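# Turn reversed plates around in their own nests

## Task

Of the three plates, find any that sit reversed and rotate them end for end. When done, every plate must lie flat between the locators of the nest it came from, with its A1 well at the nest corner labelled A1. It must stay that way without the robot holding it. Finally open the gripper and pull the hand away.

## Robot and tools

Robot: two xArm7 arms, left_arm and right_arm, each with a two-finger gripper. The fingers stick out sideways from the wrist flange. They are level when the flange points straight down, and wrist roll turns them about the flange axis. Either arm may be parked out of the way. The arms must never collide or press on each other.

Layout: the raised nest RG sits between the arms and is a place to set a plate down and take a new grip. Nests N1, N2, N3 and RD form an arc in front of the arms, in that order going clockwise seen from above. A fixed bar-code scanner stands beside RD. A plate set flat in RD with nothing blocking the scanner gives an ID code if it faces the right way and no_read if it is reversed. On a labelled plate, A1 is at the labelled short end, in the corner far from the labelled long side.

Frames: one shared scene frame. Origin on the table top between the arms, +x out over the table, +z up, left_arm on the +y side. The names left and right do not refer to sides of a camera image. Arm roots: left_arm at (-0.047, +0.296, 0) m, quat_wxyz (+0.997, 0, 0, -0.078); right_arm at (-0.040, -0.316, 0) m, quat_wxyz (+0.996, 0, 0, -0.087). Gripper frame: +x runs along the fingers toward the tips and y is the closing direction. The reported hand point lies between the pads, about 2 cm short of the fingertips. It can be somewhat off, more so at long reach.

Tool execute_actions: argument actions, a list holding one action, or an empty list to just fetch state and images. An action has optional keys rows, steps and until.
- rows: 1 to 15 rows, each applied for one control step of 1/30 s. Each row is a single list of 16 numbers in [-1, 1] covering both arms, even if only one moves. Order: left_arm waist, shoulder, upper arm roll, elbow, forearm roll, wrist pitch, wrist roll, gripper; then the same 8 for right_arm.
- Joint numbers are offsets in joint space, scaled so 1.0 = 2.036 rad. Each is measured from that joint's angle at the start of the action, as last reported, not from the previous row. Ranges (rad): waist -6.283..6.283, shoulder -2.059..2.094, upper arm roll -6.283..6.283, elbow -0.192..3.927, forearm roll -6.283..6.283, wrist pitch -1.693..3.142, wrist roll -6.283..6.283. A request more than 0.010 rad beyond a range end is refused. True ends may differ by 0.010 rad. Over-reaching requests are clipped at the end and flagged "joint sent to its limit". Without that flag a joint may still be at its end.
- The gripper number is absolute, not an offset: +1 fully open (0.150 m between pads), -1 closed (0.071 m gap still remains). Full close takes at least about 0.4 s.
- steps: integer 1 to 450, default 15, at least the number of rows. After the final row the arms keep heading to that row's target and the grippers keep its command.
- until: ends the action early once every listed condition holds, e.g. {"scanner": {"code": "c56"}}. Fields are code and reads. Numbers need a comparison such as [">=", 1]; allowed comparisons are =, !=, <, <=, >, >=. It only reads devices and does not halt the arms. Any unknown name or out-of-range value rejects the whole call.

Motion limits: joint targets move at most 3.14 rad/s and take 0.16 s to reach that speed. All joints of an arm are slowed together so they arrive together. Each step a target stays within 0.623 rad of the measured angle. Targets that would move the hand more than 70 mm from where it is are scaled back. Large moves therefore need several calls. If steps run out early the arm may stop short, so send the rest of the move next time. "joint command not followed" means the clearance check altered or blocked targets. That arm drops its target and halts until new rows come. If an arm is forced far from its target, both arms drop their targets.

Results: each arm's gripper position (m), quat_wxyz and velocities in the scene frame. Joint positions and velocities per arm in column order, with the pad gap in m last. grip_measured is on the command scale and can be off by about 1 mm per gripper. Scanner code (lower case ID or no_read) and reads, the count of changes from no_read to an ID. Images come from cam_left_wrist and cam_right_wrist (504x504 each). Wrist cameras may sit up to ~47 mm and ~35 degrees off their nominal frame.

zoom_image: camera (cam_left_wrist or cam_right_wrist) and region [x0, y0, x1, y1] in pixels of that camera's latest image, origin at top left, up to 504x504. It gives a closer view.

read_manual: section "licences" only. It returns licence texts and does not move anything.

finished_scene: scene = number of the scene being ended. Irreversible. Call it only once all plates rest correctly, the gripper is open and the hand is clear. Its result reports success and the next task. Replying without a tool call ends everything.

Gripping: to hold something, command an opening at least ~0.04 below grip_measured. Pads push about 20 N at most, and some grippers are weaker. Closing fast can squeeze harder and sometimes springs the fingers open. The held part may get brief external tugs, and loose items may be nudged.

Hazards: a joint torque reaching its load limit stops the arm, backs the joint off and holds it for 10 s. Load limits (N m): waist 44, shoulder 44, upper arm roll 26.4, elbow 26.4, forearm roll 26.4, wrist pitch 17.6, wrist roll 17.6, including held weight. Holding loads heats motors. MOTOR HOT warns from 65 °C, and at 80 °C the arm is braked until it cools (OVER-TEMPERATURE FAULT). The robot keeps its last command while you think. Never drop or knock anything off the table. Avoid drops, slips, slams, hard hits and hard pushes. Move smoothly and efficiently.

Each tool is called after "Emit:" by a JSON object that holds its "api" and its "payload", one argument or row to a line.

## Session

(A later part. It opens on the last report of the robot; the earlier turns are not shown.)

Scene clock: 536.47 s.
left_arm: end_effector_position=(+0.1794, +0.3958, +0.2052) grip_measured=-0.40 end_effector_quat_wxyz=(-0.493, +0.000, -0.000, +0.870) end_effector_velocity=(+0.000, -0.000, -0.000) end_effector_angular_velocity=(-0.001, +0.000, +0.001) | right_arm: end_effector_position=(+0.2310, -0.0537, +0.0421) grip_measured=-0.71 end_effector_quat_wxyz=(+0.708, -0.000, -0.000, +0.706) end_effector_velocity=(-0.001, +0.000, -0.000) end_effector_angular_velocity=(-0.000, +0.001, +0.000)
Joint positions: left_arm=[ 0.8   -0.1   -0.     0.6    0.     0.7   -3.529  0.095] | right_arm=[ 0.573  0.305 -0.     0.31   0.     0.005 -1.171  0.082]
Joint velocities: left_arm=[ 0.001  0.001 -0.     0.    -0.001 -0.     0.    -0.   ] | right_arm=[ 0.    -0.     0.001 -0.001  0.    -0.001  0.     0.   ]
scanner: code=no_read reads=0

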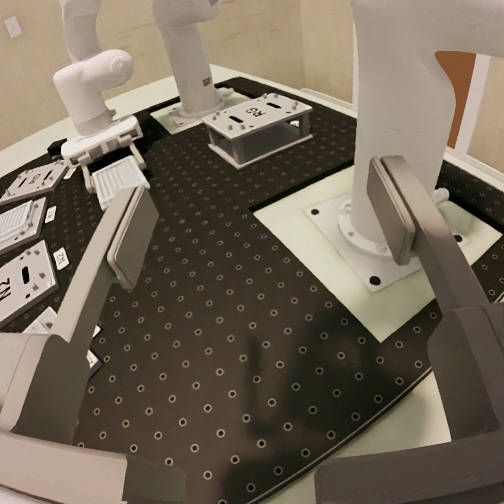

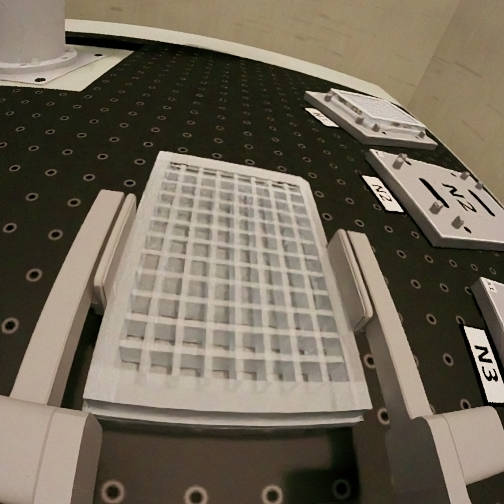

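Emit:
{"api": "execute_actions", "payload": {
  "actions": [
    {"rows": [[0,0,0,0,0,0,0,-0.4,0,0.0025,0,0.0006,0,-0.0019,0,-0.82],[0,0,0,0,0,0,0,-0.4,0,0.0062,0,0.0015,0,-0.0047,0,-0.82],[0,0,0,0,0,0,0,-0.4,0,0.0104,0,0.0025,0,-0.0079,0,-0.82],[0,0,0,0,0,0,0,-0.4,0,0.0143,0,0.0035,0,-0.0108,0,-0.82],[0,0,0,0,0,0,0,-0.4,0,0.0175,0,0.0042,0,-0.0133,0,-0.82],[0,0,0,0,0,0,0,-0.4,0,0.0200,0,0.0048,0,-0.0152,0,-0.82],[0,0,0,0,0,0,0,-0.4,0,0.0220,0,0.0053,0,-0.0167,0,-0.82],[0,0,0,0,0,0,0,-0.4,0,0.0235,0,0.0057,0,-0.0178,0,-0.82],[0,0,0,0,0,0,0,-0.4,0,0.02467,0,0.00597,0,-0.0187,0,-0.82]], "steps": 17}
  ]
}}

Emit:
{"api": "zoom_image", "payload": {
  "camera": "cam_right_wrist",
  "region": [70, 380, 410, 504]
}}

Scene clock: 548.97 s.
left_arm: end_effector_position=(+0.1794, +0.3958, +0.2052) grip_measured=-0.40 end_effector_quat_wxyz=(-0.493, +0.000, -0.000, +0.870) end_effector_velocity=(+0.000, +0.000, -0.000) end_effector_angular_velocity=(+0.000, +0.000, -0.000) | right_arm: end_effector_position=(+0.2311, -0.0537, +0.0322) grip_measured=-0.71 end_effector_quat_wxyz=(+0.708, -0.000, -0.000, +0.706) end_effector_velocity=(+0.001, +0.000, -0.001) end_effector_angular_velocity=(+0.002, -0.004, -0.001)
Joint positions: left_arm=[ 0.8   -0.1   -0.     0.6    0.     0.7   -3.529  0.095] | right_arm=[ 0.573  0.355 -0.     0.322  0.    -0.033 -1.171  0.082]
Joint velocities: left_arm=[-0.     0.001  0.     0.     0.    -0.001  0.    -0.   ] | right_arm=[-0.     0.006  0.     0.003  0.001 -0.007  0.    -0.   ]
scanner: code=no_read reads=0

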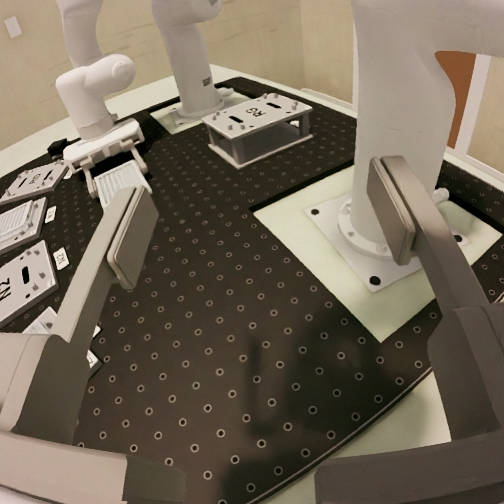

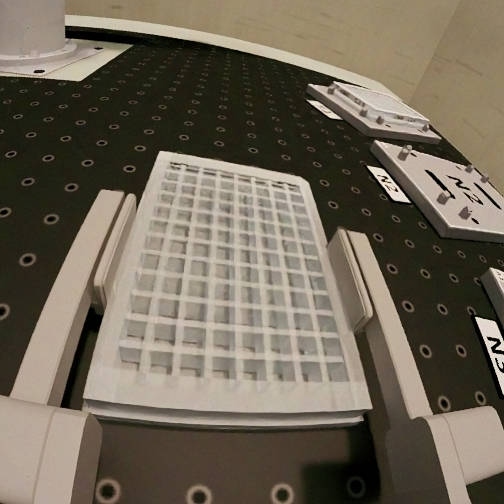

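Region (70, 380, 410, 504) of cam_right_wrist's 504x504 image, scaled by 1.482, with more detail than that image has; it fills the top 184 rows of this view, and the rest is white.

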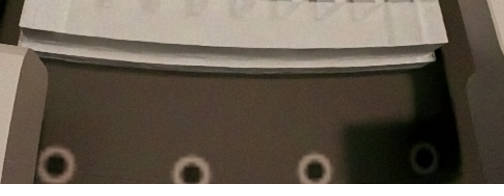

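Emit:
{"api": "execute_actions", "payload": {
  "actions": [
    {"rows": [[0,0,0,0,0,0,0,-0.4,0,0.0013,0,0.0003,0,-0.001,0,-0.82],[0,0,0,0,0,0,0,-0.4,0,0.0025,0,0.0006,0,-0.0019,0,-0.82],[0,0,0,0,0,0,0,-0.4,0,0.0037,0,0.0009,0,-0.0028,0,-0.82]], "steps": 9}
  ]
}}

Scene clock: 553.17 s.
left_arm: end_effector_position=(+0.1794, +0.3958, +0.2052) grip_measured=-0.40 end_effector_quat_wxyz=(-0.493, +0.000, -0.000, +0.870) end_effector_velocity=(-0.000, +0.000, -0.000) end_effector_angular_velocity=(+0.000, +0.000, -0.000) | right_arm: end_effector_position=(+0.2310, -0.0537, +0.0308) grip_measured=-0.71 end_effector_quat_wxyz=(+0.708, -0.000, +0.000, +0.706) end_effector_velocity=(+0.001, +0.000, -0.001) end_effector_angular_velocity=(+0.001, -0.001, -0.000)
Joint positions: left_arm=[ 0.8   -0.1   -0.     0.6    0.     0.7   -3.529  0.095] | right_arm=[ 0.573  0.362 -0.     0.324  0.    -0.038 -1.171  0.082]
Joint velocities: left_arm=[ 0.001  0.    -0.001  0.     0.001  0.     0.    -0.   ] | right_arm=[-0.     0.007  0.     0.003  0.    -0.006 -0.     0.   ]
scanner: code=no_read reads=0

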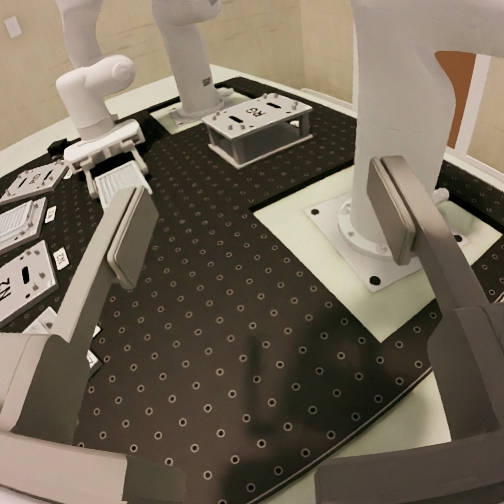

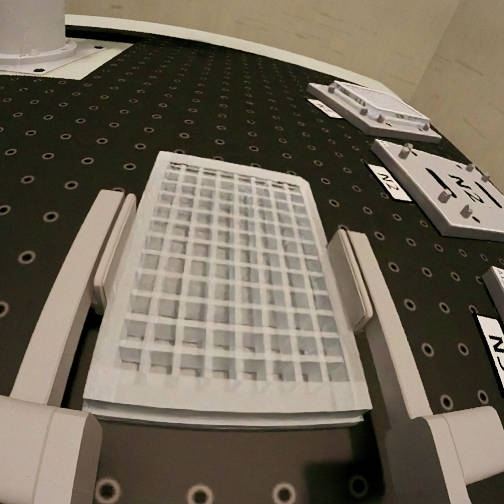

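Emit:
{"api": "execute_actions", "payload": {
  "actions": [
    {"rows": [[0,0,0,0,0,0,0,-0.4,0,0.0011,0,0.0003,0,-0.0008,0,-0.82],[0,0,0,0,0,0,0,-0.4,0,0.0021,0,0.0005,0,-0.0016,0,-0.82],[0,0,0,0,0,0,0,-0.4,0,0.0031,0,0.0008,0,-0.0023,0,-0.82]], "steps": 9}
  ]
}}

Emit:
{"api": "zoom_image", "payload": {
  "camera": "cam_right_wrist",
  "region": [270, 385, 396, 490]
}}

Emit:
{"api": "zoom_image", "payload": {
  "camera": "cam_right_wrist",
  "region": [100, 140, 200, 210]
}}

Scene clock: 560.23 s.
left_arm: end_effector_position=(+0.1794, +0.3958, +0.2052) grip_measured=-0.40 end_effector_quat_wxyz=(-0.493, +0.000, -0.000, +0.870) end_effector_velocity=(-0.000, +0.000, -0.000) end_effector_angular_velocity=(+0.000, +0.001, -0.001) | right_arm: end_effector_position=(+0.2309, -0.0537, +0.0296) grip_measured=-0.71 end_effector_quat_wxyz=(+0.708, -0.000, +0.000, +0.706) end_effector_velocity=(+0.001, +0.000, -0.001) end_effector_angular_velocity=(+0.001, -0.002, +0.000)
Joint positions: left_arm=[ 0.8   -0.1   -0.     0.6    0.     0.7   -3.529  0.095] | right_arm=[ 0.573  0.367 -0.     0.325  0.    -0.042 -1.171  0.082]
Joint velocities: left_arm=[ 0.001  0.    -0.002  0.     0.001 -0.     0.     0.   ] | right_arm=[-0.     0.006 -0.     0.003  0.    -0.006 -0.     0.   ]
scanner: code=no_read reads=0

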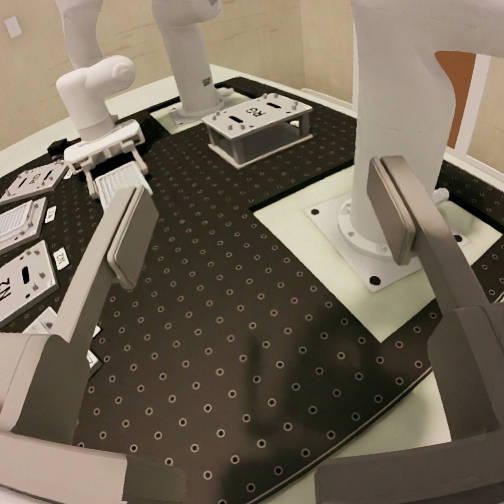

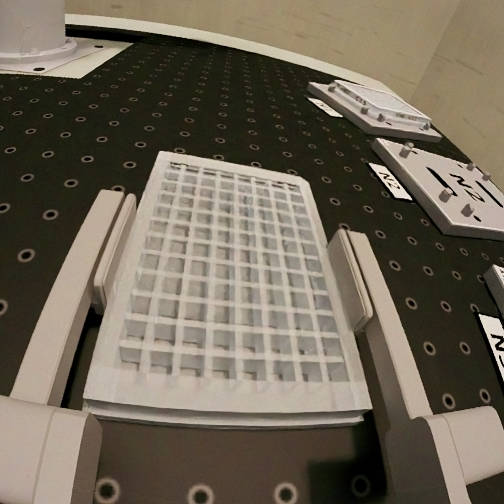

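Region (270, 385, 396, 490) of cam_right_wrist's 504x504 image, scaled by 4.000, with more detail than that image has.

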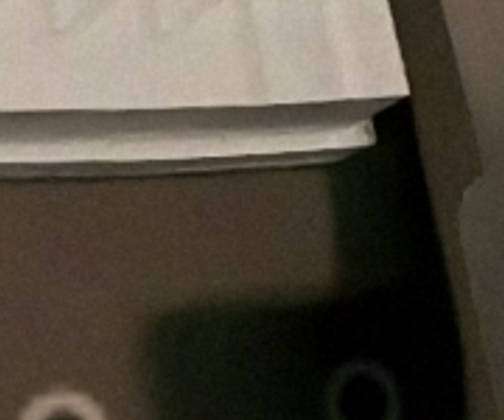

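Region (100, 140, 200, 210) of cam_right_wrist's 504x504 image, scaled by 5.040, with more detail than that image has; it fills the top 353 rows of this view, and the rest is white.

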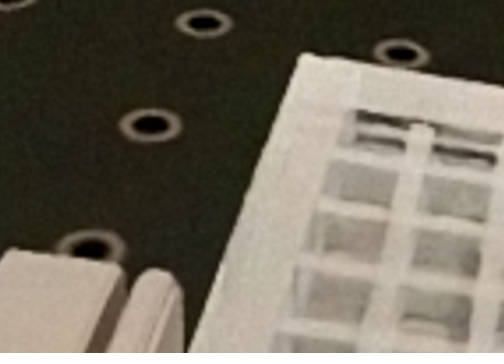

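Emit:
{"api": "execute_actions", "payload": {
  "actions": [
    {"rows": [[0,0,0,0,0,0,0,-0.4,0,0.0013,0,0.0003,0,-0.001,0,-0.82],[0,0,0,0,0,0,0,-0.4,0,0.0025,0,0.0007,0,-0.0018,0,-0.82],[0,0,0,0,0,0,0,-0.4,0,0.0037,0,0.0010,0,-0.0027,0,-0.82]], "steps": 9}
  ]
}}

Emit:
{"api": "zoom_image", "payload": {
  "camera": "cam_right_wrist",
  "region": [270, 385, 396, 490]
}}

Scene clock: 563.93 s.
left_arm: end_effector_position=(+0.1794, +0.3958, +0.2052) grip_measured=-0.40 end_effector_quat_wxyz=(-0.493, +0.000, -0.000, +0.870) end_effector_velocity=(-0.000, -0.000, -0.000) end_effector_angular_velocity=(+0.000, +0.000, -0.001) | right_arm: end_effector_position=(+0.2314, -0.0533, +0.0290) grip_measured=-0.72 end_effector_quat_wxyz=(+0.707, -0.001, -0.001, +0.707) end_effector_velocity=(+0.000, +0.000, -0.001) end_effector_angular_velocity=(+0.001, -0.002, +0.001)
Joint positions: left_arm=[ 0.8   -0.1   -0.     0.6    0.     0.7   -3.529  0.095] | right_arm=[ 0.573  0.373  0.     0.327  0.    -0.048 -1.171  0.082]
Joint velocities: left_arm=[ 0.    -0.    -0.001 -0.     0.    -0.     0.    -0.   ] | right_arm=[-0.     0.006  0.001  0.002 -0.001 -0.007 -0.    -0.   ]
scanner: code=no_read reads=0

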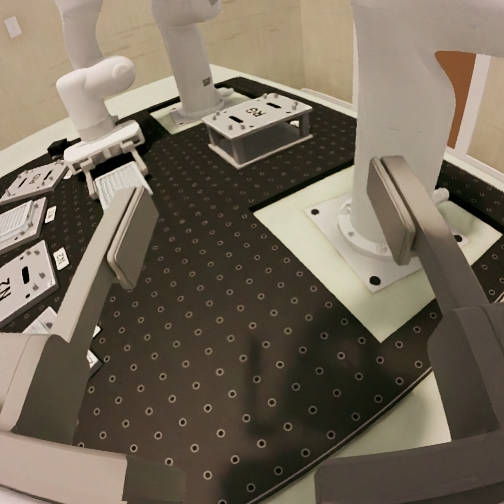

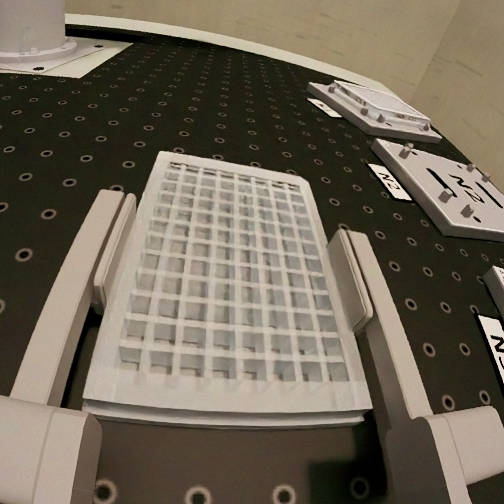

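Region (270, 385, 396, 490) of cam_right_wrist's 504x504 image, scaled by 4.000, with more detail than that image has.

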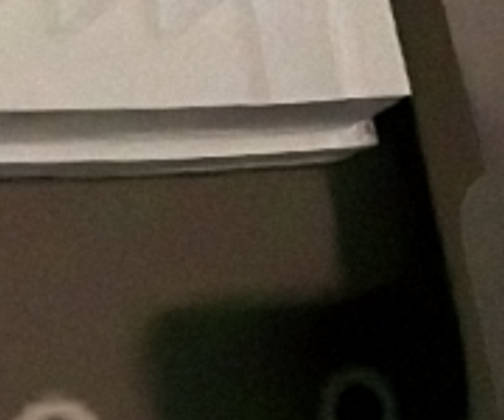

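Contact at about z=0.0295. Release and rise.

Emit:
{"api": "execute_actions", "payload": {
  "actions": [
    {"rows": [[0,0,0,0,0,0,0,-0.4,0,-0.0012,0,-0.0003,0,0.0009,0,-0.76],[0,0,0,0,0,0,0,-0.4,0,-0.0012,0,-0.0003,0,0.0009,0,-0.70],[0,0,0,0,0,0,0,-0.4,0,-0.0012,0,-0.0003,0,0.0009,0,-0.62],[0,0,0,0,0,0,0,-0.4,0,-0.0012,0,-0.0003,0,0.0009,0,-0.5],[0,0,0,0,0,0,0,-0.4,0,-0.0012,0,-0.0003,0,0.0009,0,-0.4],[0,0,0,0,0,0,0,-0.4,0,-0.0012,0,-0.0003,0,0.0009,0,-0.35],[0,0,0,0,0,0,0,-0.4,0,-0.01,0,-0.0025,0,0.008,0,-0.3],[0,0,0,0,0,0,0,-0.4,0,-0.03,0,-0.0075,0,0.023,0,-0.3],[0,0,0,0,0,0,0,-0.4,0,-0.055,0,-0.013,0,0.043,0,-0.3],[0,0,0,0,0,0,0,-0.4,0,-0.08,0,-0.018,0,0.063,0,-0.3],[0,0,0,0,0,0,0,-0.4,0,-0.1025,0,-0.0218,0,0.0817,0,-0.3]], "steps": 12}
  ]
}}

Scene clock: 572.23 s.
left_arm: end_effector_position=(+0.1794, +0.3958, +0.2052) grip_measured=-0.40 end_effector_quat_wxyz=(-0.493, +0.000, -0.000, +0.870) end_effector_velocity=(-0.000, -0.000, +0.000) end_effector_angular_velocity=(+0.001, -0.000, -0.001) | right_arm: end_effector_position=(+0.2293, -0.0548, +0.0406) grip_measured=-0.30 end_effector_quat_wxyz=(+0.708, +0.002, +0.004, +0.706) end_effector_velocity=(+0.020, +0.013, +0.201) end_effector_angular_velocity=(+0.031, -0.065, +0.014)
Joint positions: left_arm=[ 0.8   -0.1   -0.     0.6    0.     0.7   -3.529  0.095] | right_arm=[ 0.573  0.305 -0.001  0.308  0.001  0.012 -1.171  0.099]
Joint velocities: left_arm=[-0.001 -0.001  0.    -0.     0.001 -0.     0.     0.   ] | right_arm=[ 0.001 -0.943  0.007 -0.174 -0.002  0.697 -0.004  0.002]
scanner: code=no_read reads=0

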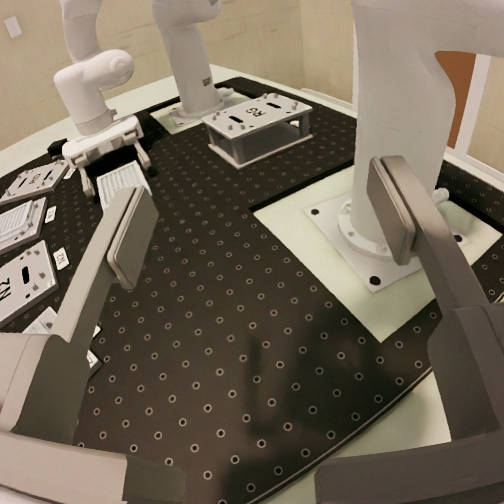

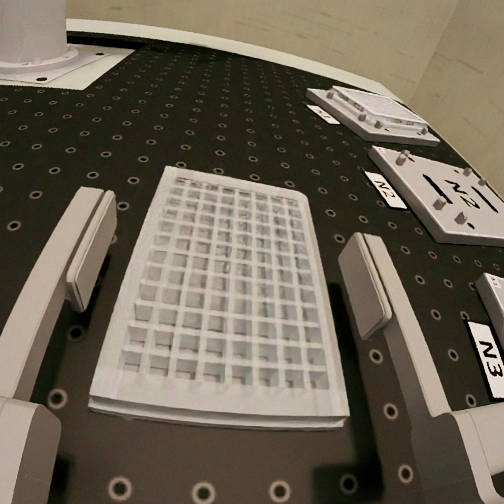

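Emit:
{"api": "execute_actions", "payload": {
  "actions": [
    {"rows": [[0,0,0,0,0,0,0,-0.4,0.1778,-0.0676,0.0005,0.1609,-0.0005,0.2241,-1.0,-0.3]], "steps": 26}
  ]
}}

Scene clock: 592.27 s.
left_arm: end_effector_position=(+0.1794, +0.3958, +0.2052) grip_measured=-0.40 end_effector_quat_wxyz=(-0.493, +0.000, -0.000, +0.870) end_effector_velocity=(-0.000, +0.000, +0.000) end_effector_angular_velocity=(-0.001, -0.000, +0.003) | right_arm: end_effector_position=(+0.1151, -0.1030, +0.1288) grip_measured=-0.30 end_effector_quat_wxyz=(-0.208, +0.001, +0.001, +0.978) end_effector_velocity=(+0.135, -0.294, +0.006) end_effector_angular_velocity=(+0.004, +0.001, +2.257)
Joint positions: left_arm=[ 0.8   -0.1   -0.     0.6    0.     0.7   -3.529  0.095] | right_arm=[ 0.931  0.168 -0.001  0.63  -0.     0.464 -2.805  0.099]
Joint velocities: left_arm=[-0.    -0.     0.002 -0.    -0.001  0.     0.     0.   ] | right_arm=[ 0.024  0.     0.001  0.026 -0.     0.024 -2.232 -0.   ]
scanner: code=no_read reads=0

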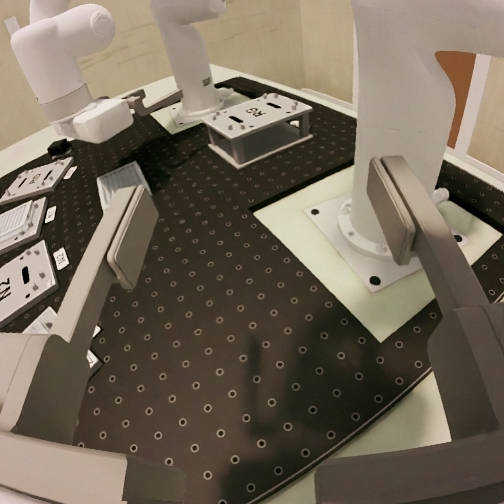

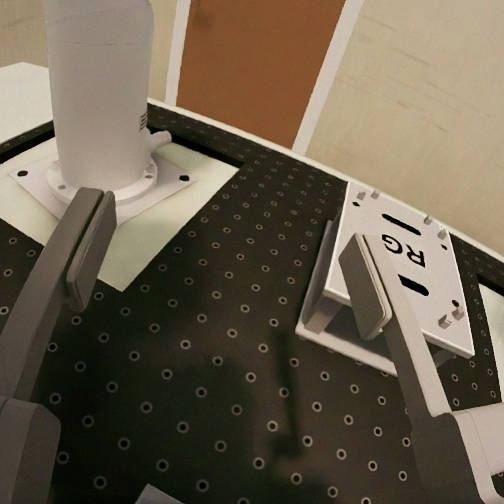

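Emit:
{"api": "execute_actions", "payload": {
  "actions": [
    {"rows": [[0,0,0,0,0,0,0,-0.4,0.1275,0.2390,0.0005,0.2302,0,-0.0097,-0.4377,-0.3]], "steps": 16}
  ]
}}

Scene clock: 596.87 s.
left_arm: end_effector_position=(+0.1794, +0.3958, +0.2052) grip_measured=-0.40 end_effector_quat_wxyz=(-0.493, +0.000, -0.000, +0.870) end_effector_velocity=(+0.000, -0.000, +0.000) end_effector_angular_velocity=(+0.001, -0.000, -0.001) | right_arm: end_effector_position=(+0.2252, -0.0385, +0.0525) grip_measured=-0.30 end_effector_quat_wxyz=(+0.688, -0.001, +0.000, -0.726) end_effector_velocity=(+0.027, +0.146, -0.120) end_effector_angular_velocity=(-0.027, +0.044, +0.789)
Joint positions: left_arm=[ 0.8   -0.1   -0.     0.6    0.     0.7   -3.529  0.095] | right_arm=[ 1.172  0.62   0.003  1.064 -0.001  0.446 -3.657  0.099]
Joint velocities: left_arm=[ 0.    -0.    -0.001  0.     0.    -0.    -0.     0.   ] | right_arm=[ 0.275  0.503  0.036  0.438 -0.002 -0.018 -0.484  0.   ]
scanner: code=no_read reads=0

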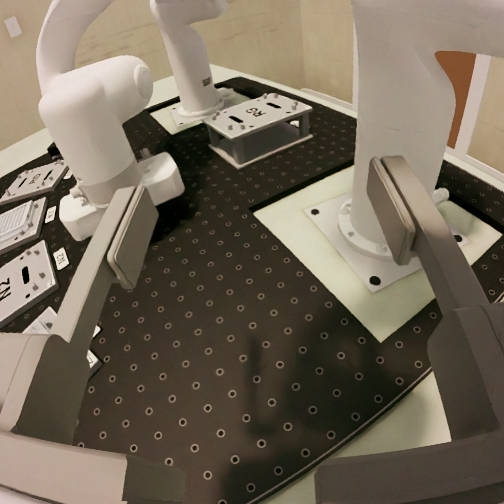

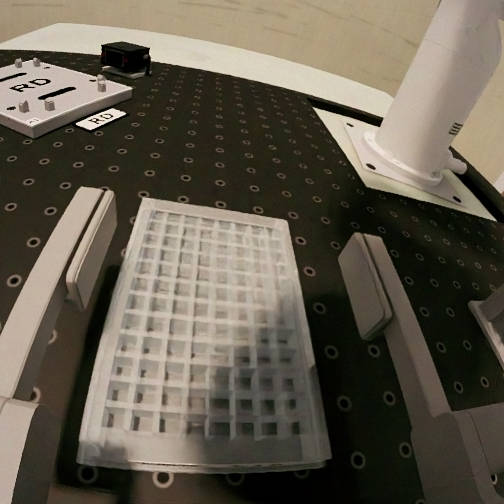

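Emit:
{"api": "execute_actions", "payload": {
  "actions": [
    {"steps": 1}
  ]
}}

Emit:
{"api": "zoom_image", "payload": {
  "camera": "cam_right_wrist",
  "region": [40, 160, 240, 470]
}}

Emit:
{"api": "zoom_image", "payload": {
  "camera": "cam_right_wrist",
  "region": [220, 180, 420, 490]
}}

Scene clock: 599.70 s.
left_arm: end_effector_position=(+0.1794, +0.3958, +0.2052) grip_measured=-0.40 end_effector_quat_wxyz=(-0.493, +0.000, -0.000, +0.870) end_effector_velocity=(+0.000, -0.000, +0.000) end_effector_angular_velocity=(+0.000, -0.000, -0.002) | right_arm: end_effector_position=(+0.2308, -0.0281, +0.0452) grip_measured=-0.30 end_effector_quat_wxyz=(+0.707, +0.000, +0.000, -0.707) end_effector_velocity=(+0.000, +0.000, +0.000) end_effector_angular_velocity=(+0.001, -0.001, -0.000)
Joint positions: left_arm=[ 0.8   -0.1   -0.     0.6    0.     0.7   -3.529  0.095] | right_arm=[ 1.19   0.654  0.     1.099 -0.     0.445 -3.696  0.099]
Joint velocities: left_arm=[-0.001 -0.    -0.001 -0.     0.    -0.    -0.    -0.   ] | right_arm=[-0.    -0.    -0.     0.    -0.    -0.001  0.    -0.   ]
scanner: code=no_read reads=0

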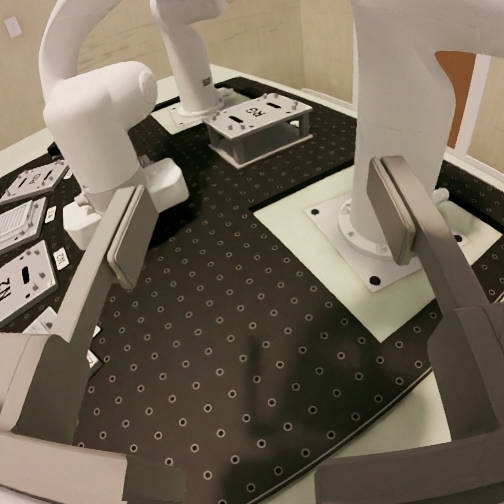

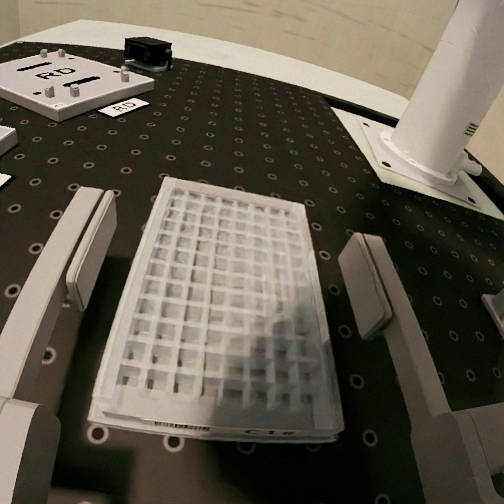

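Region (40, 160, 240, 470) of cam_right_wrist's 504x504 image, scaled by 1.626, with more detail than that image has; it fills the left 325 columns of this view, and the rest is white.

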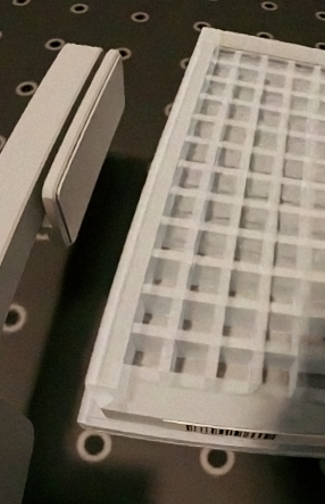

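Region (220, 180, 420, 490) of cam_right_wrist's 504x504 image, scaled by 1.626, with more detail than that image has; it fills the left 325 columns of this view, and the rest is white.

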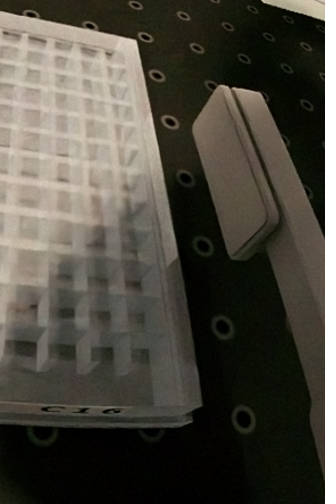

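Emit:
{"api": "execute_actions", "payload": {
  "actions": []
}}

Scene clock: 625.17 s.
left_arm: end_effector_position=(+0.1794, +0.3958, +0.2052) grip_measured=-0.40 end_effector_quat_wxyz=(-0.493, +0.000, -0.000, +0.870) end_effector_velocity=(+0.000, +0.000, +0.000) end_effector_angular_velocity=(+0.001, -0.001, +0.000) | right_arm: end_effector_position=(+0.2308, -0.0281, +0.0452) grip_measured=-0.30 end_effector_quat_wxyz=(+0.707, +0.000, +0.000, -0.707) end_effector_velocity=(+0.000, +0.000, +0.000) end_effector_angular_velocity=(+0.001, -0.000, -0.002)
Joint positions: left_arm=[ 0.8   -0.1   -0.     0.6    0.     0.7   -3.529  0.095] | right_arm=[ 1.19   0.654  0.     1.099 -0.     0.445 -3.696  0.099]
Joint velocities: left_arm=[-0.    -0.001  0.     0.    -0.    -0.    -0.    -0.   ] | right_arm=[ 0.    -0.    -0.     0.     0.001 -0.     0.001 -0.   ]
scanner: code=no_read reads=0

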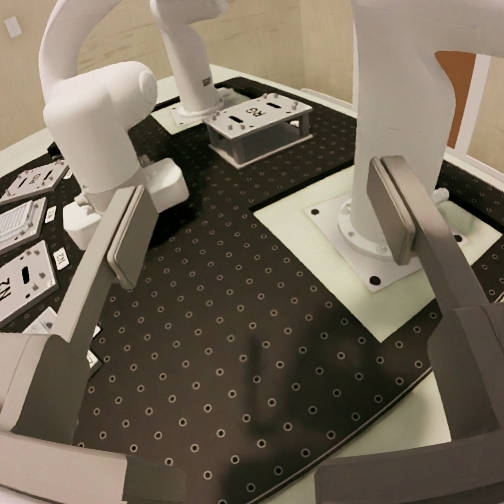

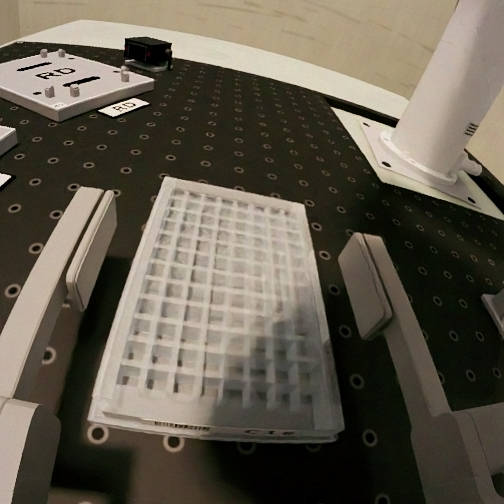

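Emit:
{"api": "execute_actions", "payload": {
  "actions": [
    {"rows": [[0,0,0,0,0,0,0,-0.4,-0.0024,0.006,0,0.004,0,-0.002,0.0074,-0.3],[0,0,0,0,0,0,0,-0.4,-0.00486,0.012,0,0.0075,0,-0.0045,0.0148,-0.3],[0,0,0,0,0,0,0,-0.4,-0.00486,0.0161,0,0.0098,0,-0.0063,0.0148,-0.3]], "steps": 8}
  ]
}}

Emit:
{"api": "execute_actions", "payload": {
  "actions": [
    {"steps": 3}
  ]
}}

Scene clock: 642.00 s.
left_arm: end_effector_position=(+0.1794, +0.3958, +0.2052) grip_measured=-0.40 end_effector_quat_wxyz=(-0.493, +0.000, -0.000, +0.870) end_effector_velocity=(+0.000, +0.000, +0.000) end_effector_angular_velocity=(+0.001, -0.001, +0.000) | right_arm: end_effector_position=(+0.2308, -0.0291, +0.0360) grip_measured=-0.30 end_effector_quat_wxyz=(+0.694, -0.001, -0.000, -0.720) end_effector_velocity=(-0.002, -0.002, -0.021) end_effector_angular_velocity=(-0.008, +0.005, -0.062)
Joint positions: left_arm=[ 0.8   -0.1   -0.     0.6    0.     0.7   -3.529  0.095] | right_arm=[ 1.181  0.684 -0.     1.116 -0.     0.434 -3.669  0.099]
Joint velocities: left_arm=[-0.    -0.     0.     0.001  0.     0.     0.    -0.   ] | right_arm=[-0.015  0.063  0.001  0.03  -0.    -0.024  0.048  0.   ]
scanner: code=no_read reads=0

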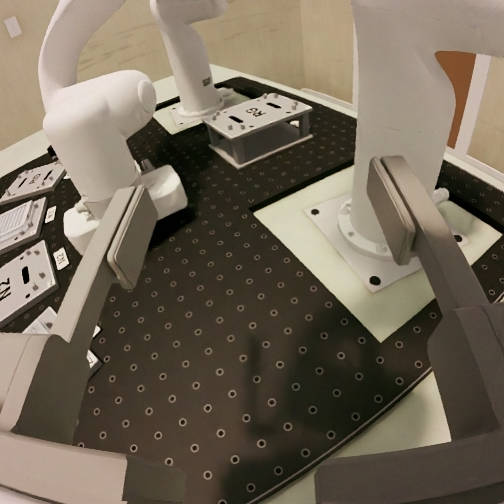

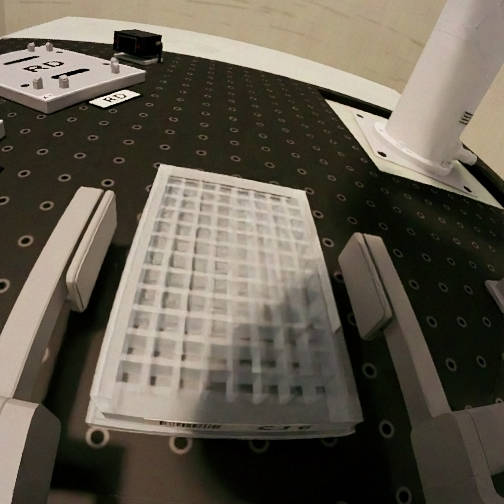

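Scene clock: 642.10 s.
left_arm: end_effector_position=(+0.1794, +0.3958, +0.2052) grip_measured=-0.40 end_effector_quat_wxyz=(-0.493, +0.000, -0.000, +0.870) end_effector_velocity=(+0.000, -0.000, -0.000) end_effector_angular_velocity=(-0.000, -0.001, -0.001) | right_arm: end_effector_position=(+0.2307, -0.0285, +0.0353) grip_measured=-0.30 end_effector_quat_wxyz=(+0.693, -0.000, -0.000, -0.721) end_effector_velocity=(+0.000, +0.008, -0.000) end_effector_angular_velocity=(+0.020, -0.008, -0.008)
Joint positions: left_arm=[ 0.8   -0.1   -0.     0.6    0.     0.7   -3.529  0.095] | right_arm=[ 1.181  0.686  0.     1.118 -0.     0.432 -3.667  0.099]
Joint velocities: left_arm=[-0.001 -0.    -0.    -0.    -0.001 -0.    -0.    -0.   ] | right_arm=[-0.     0.006  0.006  0.018 -0.    -0.009  0.013  0.   ]
scanner: code=no_read reads=0

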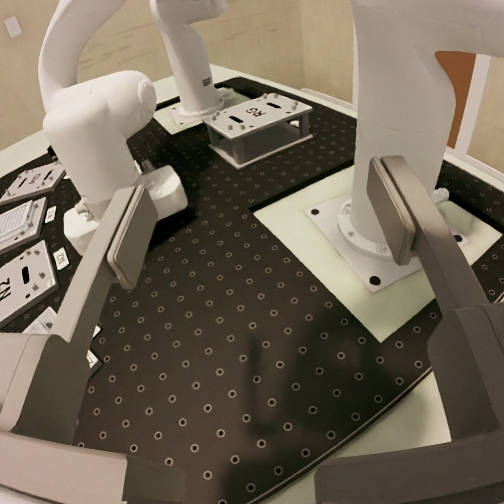

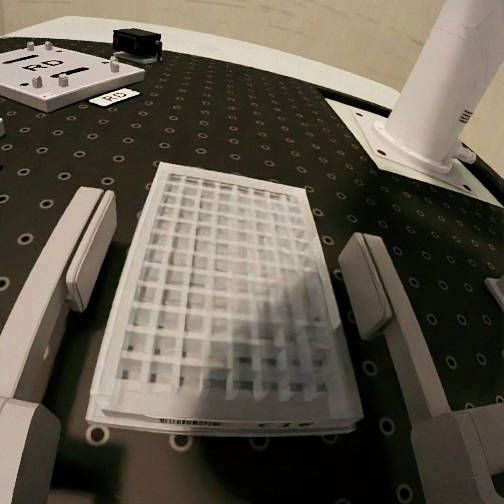

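Emit:
{"api": "zoom_image", "payload": {
  "camera": "cam_right_wrist",
  "region": [70,380,196,485]
}}

Emit:
{"api": "zoom_image", "payload": {
  "camera": "cam_right_wrist",
  "region": [270,385,396,490]
}}

Emit:
{"api": "zoom_image", "payload": {
  "camera": "cam_right_wrist",
  "region": [100,140,200,210]
}}

Region (70, 380, 196, 485) of cam_right_wrist's 504x504 image, scaled by 4.000, with more detail than that image has.

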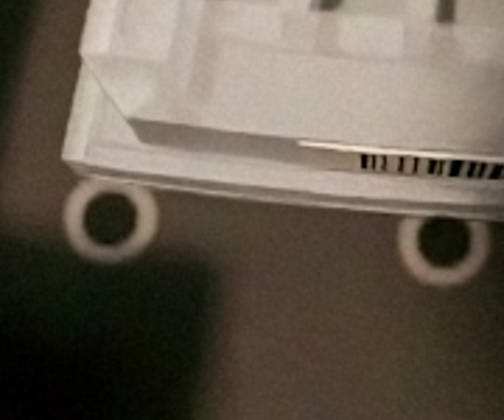

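Region (270, 385, 396, 490) of cam_right_wrist's 504x504 image, scaled by 4.000, with more detail than that image has.

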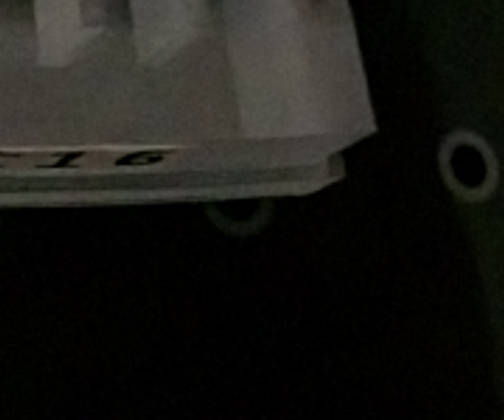

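Region (100, 140, 200, 210) of cam_right_wrist's 504x504 image, scaled by 5.040, with more detail than that image has; it fills the top 353 rows of this view, and the rest is white.

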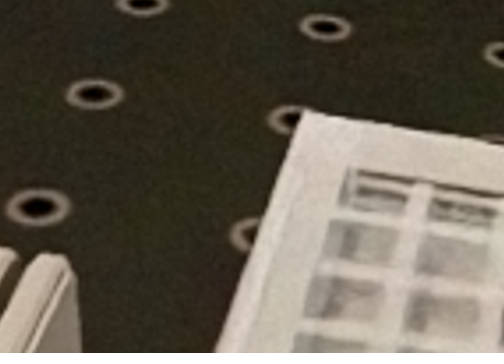

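Emit:
{"api": "execute_actions", "payload": {
  "actions": [
    {"rows": [[0,0,0,0,0,0,0,-0.4,0.0004,0.0026,0,0.0012,0,-0.0014,0.0004,-0.36],[0,0,0,0,0,0,0,-0.4,0.0008,0.0052,0,0.0024,0,-0.0028,0.0008,-0.42],[0,0,0,0,0,0,0,-0.4,0.001,0.0076,0,0.0035,0,-0.0041,0.001,-0.48],[0,0,0,0,0,0,0,-0.4,0.001,0.0076,0,0.0035,0,-0.0041,0.001,-0.52],[0,0,0,0,0,0,0,-0.4,0.001,0.0076,0,0.0035,0,-0.0041,0.001,-0.55],[0,0,0,0,0,0,0,-0.4,0.001,0.0076,0,0.0035,0,-0.0041,0.001,-0.57],[0,0,0,0,0,0,0,-0.4,0.001,0.0076,0,0.0035,0,-0.0041,0.001,-0.59],[0,0,0,0,0,0,0,-0.4,0.001,0.0076,0,0.0035,0,-0.0041,0.001,-0.61],[0,0,0,0,0,0,0,-0.4,0.001,0.0076,0,0.0035,0,-0.0041,0.001,-0.63],[0,0,0,0,0,0,0,-0.4,0.001,0.0076,0,0.0035,0,-0.0041,0.001,-0.66],[0,0,0,0,0,0,0,-0.4,0.001,0.0076,0,0.0035,0,-0.0041,0.001,-0.69],[0,0,0,0,0,0,0,-0.4,0.001,0.0076,0,0.0035,0,-0.0041,0.001,-0.72],[0,0,0,0,0,0,0,-0.4,0.001,0.0076,0,0.0035,0,-0.0041,0.001,-0.75],[0,0,0,0,0,0,0,-0.4,0.001,0.0076,0,0.0035,0,-0.0041,0.001,-0.78],[0,0,0,0,0,0,0,-0.4,0.001,0.0076,0,0.0035,0,-0.0041,0.001,-0.82]], "steps": 19}
  ]
}}

Scene clock: 670.20 s.
left_arm: end_effector_position=(+0.1794, +0.3958, +0.2052) grip_measured=-0.40 end_effector_quat_wxyz=(-0.493, +0.000, -0.000, +0.870) end_effector_velocity=(-0.000, +0.000, +0.000) end_effector_angular_velocity=(+0.001, -0.000, +0.000) | right_arm: end_effector_position=(+0.2302, -0.0274, +0.0301) grip_measured=-0.72 end_effector_quat_wxyz=(+0.693, -0.000, -0.000, -0.721) end_effector_velocity=(-0.000, +0.000, -0.000) end_effector_angular_velocity=(-0.000, +0.000, +0.000)
Joint positions: left_arm=[ 0.8   -0.1   -0.     0.6    0.     0.7   -3.529  0.095] | right_arm=[ 1.183  0.702  0.     1.125 -0.     0.424 -3.665  0.082]
Joint velocities: left_arm=[ 0.    -0.     0.001 -0.     0.001 -0.    -0.     0.   ] | right_arm=[ 0.     0.     0.001 -0.    -0.    -0.     0.001 -0.   ]
scanner: code=no_read reads=0

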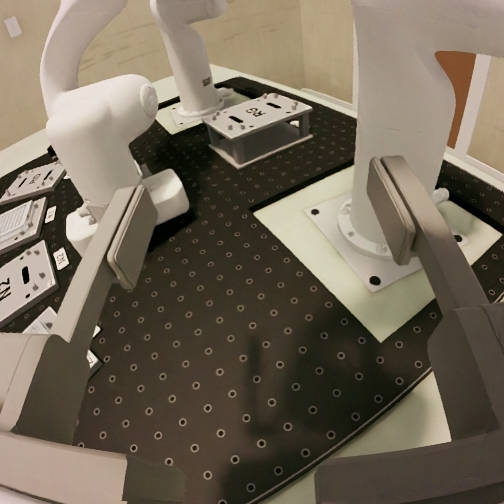

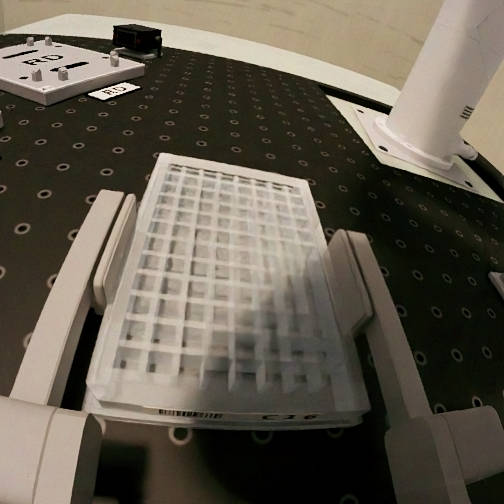

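Emit:
{"api": "execute_actions", "payload": {
  "actions": [
    {"rows": [[0,0,0,0,0,0,0,-0.4,0,-0.0029,0,-0.0007,0,0.0022,0,-0.82],[0,0,0,0,0,0,0,-0.4,0,-0.0086,0,-0.0021,0,0.0065,0,-0.82],[0,0,0,0,0,0,0,-0.4,0,-0.0173,0,-0.0043,0,0.013,0,-0.82],[0,0,0,0,0,0,0,-0.4,0,-0.0288,0,-0.0072,0,0.0216,0,-0.82],[0,0,0,0,0,0,0,-0.4,0,-0.0403,0,-0.01,0,0.0302,-0.01,-0.82],[0,0,0,0,0,0,0,-0.4,0,-0.049,0,-0.0122,0,0.0367,-0.025,-0.82],[0,0,0,0,0,0,0,-0.4,0,-0.0547,0,-0.0136,0,0.041,-0.045,-0.82],[0,0,0,0,0,0,0,-0.4,-0.002,-0.0576,0,-0.0143,0,0.0432,-0.07,-0.82],[0,0,0,0,0,0,0,-0.4,-0.004,-0.058,0,-0.015,0,0.0428,-0.1,-0.82],[0,0,0,0,0,0,0,-0.4,-0.007,-0.0584,0,-0.0157,0,0.0424,-0.13,-0.82],[0,0,0,0,0,0,0,-0.4,-0.01,-0.0588,0,-0.0164,0,0.042,-0.165,-0.82],[0,0,0,0,0,0,0,-0.4,-0.013,-0.0592,0,-0.0172,0,0.0416,-0.2,-0.82],[0,0,0,0,0,0,0,-0.4,-0.016,-0.0596,0,-0.018,0,0.0412,-0.235,-0.82],[0,0,0,0,0,0,0,-0.4,-0.019,-0.06,0,-0.0188,0,0.0408,-0.27,-0.82],[0,0,0,0,0,0,0,-0.4,-0.0791,-0.0684,0,-0.0354,0,0.031,-0.9376,-0.82]], "steps": 38}
  ]
}}

Scene clock: 693.43 s.
left_arm: end_effector_position=(+0.1794, +0.3958, +0.2052) grip_measured=-0.40 end_effector_quat_wxyz=(-0.493, +0.000, -0.000, +0.870) end_effector_velocity=(+0.000, +0.000, +0.000) end_effector_angular_velocity=(+0.001, -0.001, +0.001) | right_arm: end_effector_position=(+0.4435, +0.0755, +0.0755) grip_measured=-0.72 end_effector_quat_wxyz=(+0.999, +0.001, -0.001, +0.036) end_effector_velocity=(-0.002, +0.121, +0.001) end_effector_angular_velocity=(-0.001, -0.004, +0.864)
Joint positions: left_arm=[ 0.8   -0.1   -0.     0.6    0.     0.7   -3.529  0.095] | right_arm=[ 1.023  0.563  0.001  1.054 -0.001  0.487 -5.506  0.082]
Joint velocities: left_arm=[ 0.    -0.001  0.     0.    -0.     0.     0.     0.   ] | right_arm=[-0.018 -0.003 -0.001 -0.004  0.    -0.002 -0.883  0.   ]
scanner: code=no_read reads=0

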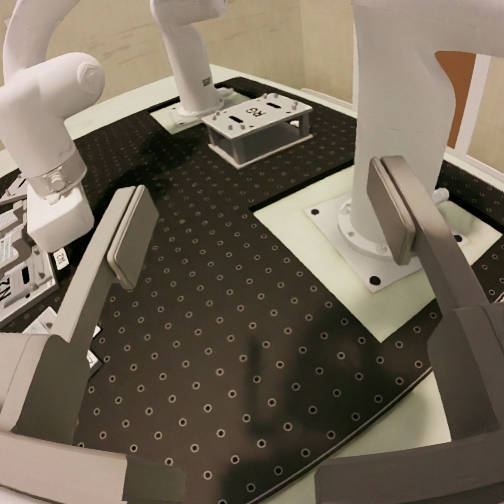

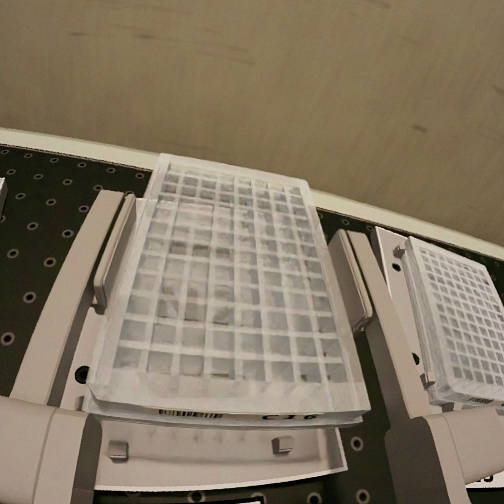

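Emit:
{"api": "execute_actions", "payload": {
  "actions": [
    {"rows": [[0,0,0,0,0,0,0,-0.4,-0.0005,0.005,-0.0004,0.001,0.0004,-0.0037,-0.0334,-0.82],[0,0,0,0,0,0,0,-0.4,-0.0005,0.012,-0.0004,0.0027,0.0004,-0.0089,-0.0334,-0.82],[0,0,0,0,0,0,0,-0.4,-0.0005,0.02,-0.0004,0.0047,0.0004,-0.0148,-0.0334,-0.82],[0,0,0,0,0,0,0,-0.4,-0.0005,0.0265,-0.0004,0.0064,0.0004,-0.0196,-0.0334,-0.82]], "steps": 6}
  ]
}}

Scene clock: 700.10 s.
left_arm: end_effector_position=(+0.1794, +0.3958, +0.2052) grip_measured=-0.40 end_effector_quat_wxyz=(-0.493, +0.000, -0.000, +0.870) end_effector_velocity=(+0.000, +0.000, +0.000) end_effector_angular_velocity=(+0.001, -0.001, +0.001) | right_arm: end_effector_position=(+0.4438, +0.0851, +0.0653) grip_measured=-0.72 end_effector_quat_wxyz=(+0.998, +0.002, -0.002, +0.069) end_effector_velocity=(-0.010, -0.009, -0.132) end_effector_angular_velocity=(-0.048, +0.044, +0.002)
Joint positions: left_arm=[ 0.8   -0.1   -0.     0.6    0.     0.7   -3.529  0.095] | right_arm=[ 1.022  0.591  0.     1.061  0.     0.465 -5.574  0.082]
Joint velocities: left_arm=[ 0.001 -0.001 -0.001  0.    -0.    -0.     0.    -0.   ] | right_arm=[ 0.002  0.304  0.001  0.049  0.003 -0.189 -0.002  0.   ]
scanner: code=no_read reads=0

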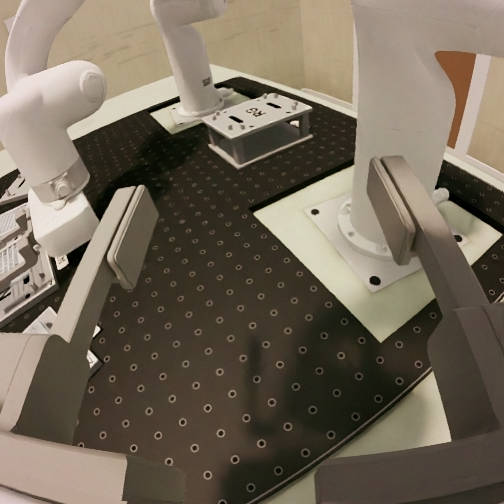

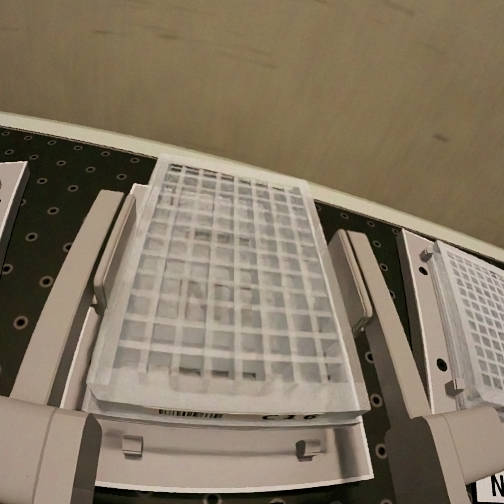

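Emit:
{"api": "execute_actions", "payload": {
  "actions": []
}}

Emit:
{"api": "zoom_image", "payload": {
  "camera": "cam_right_wrist",
  "region": [70,380,196,485]
}}

Emit:
{"api": "zoom_image", "payload": {
  "camera": "cam_right_wrist",
  "region": [270,385,396,490]
}}

Emit:
{"api": "zoom_image", "payload": {
  "camera": "cam_right_wrist",
  "region": [100,140,200,210]
}}

Scene clock: 704.07 s.
left_arm: end_effector_position=(+0.1794, +0.3958, +0.2052) grip_measured=-0.40 end_effector_quat_wxyz=(-0.493, +0.000, -0.000, +0.870) end_effector_velocity=(-0.000, +0.000, +0.000) end_effector_angular_velocity=(+0.001, +0.000, -0.001) | right_arm: end_effector_position=(+0.4435, +0.0848, +0.0550) grip_measured=-0.72 end_effector_quat_wxyz=(+0.998, +0.001, -0.001, +0.069) end_effector_velocity=(+0.000, +0.001, +0.000) end_effector_angular_velocity=(+0.001, -0.001, +0.001)
Joint positions: left_arm=[ 0.8   -0.1   -0.     0.6    0.     0.7   -3.529  0.095] | right_arm=[ 1.022  0.617 -0.     1.067  0.     0.448 -5.574  0.082]
Joint velocities: left_arm=[ 0.001 -0.001 -0.    -0.     0.002  0.     0.     0.   ] | right_arm=[-0.     0.     0.     0.001 -0.    -0.    -0.001  0.   ]
scanner: code=no_read reads=0

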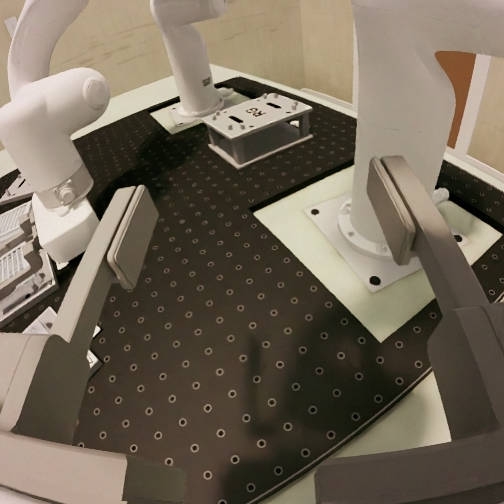

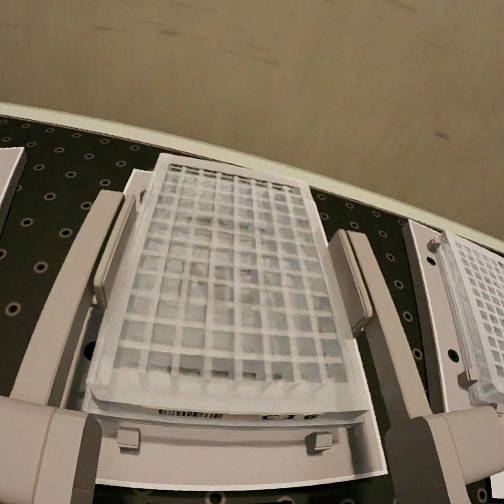

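Region (70, 380, 196, 485) of cam_right_wrist's 504x504 image, scaled by 4.000, with more detail than that image has.

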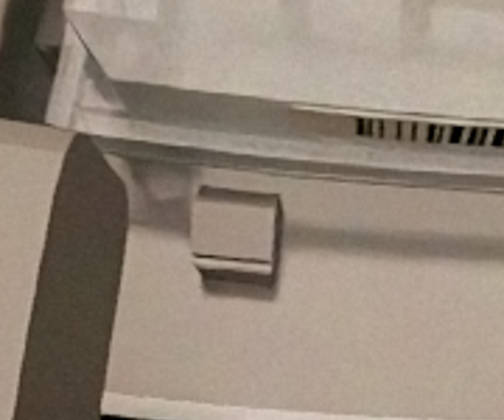

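Region (270, 385, 396, 490) of cam_right_wrist's 504x504 image, scaled by 4.000, with more detail than that image has.

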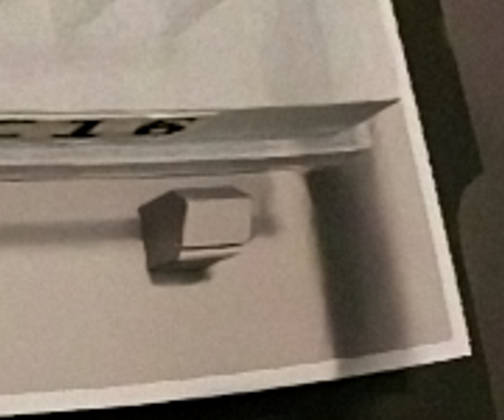

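Region (100, 140, 200, 210) of cam_right_wrist's 504x504 image, scaled by 5.040, with more detail than that image has; it fills the top 353 rows of this view, and the rest is white.

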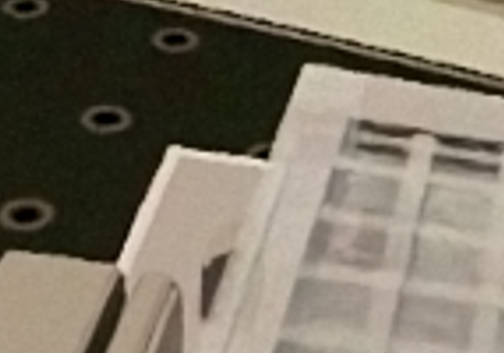

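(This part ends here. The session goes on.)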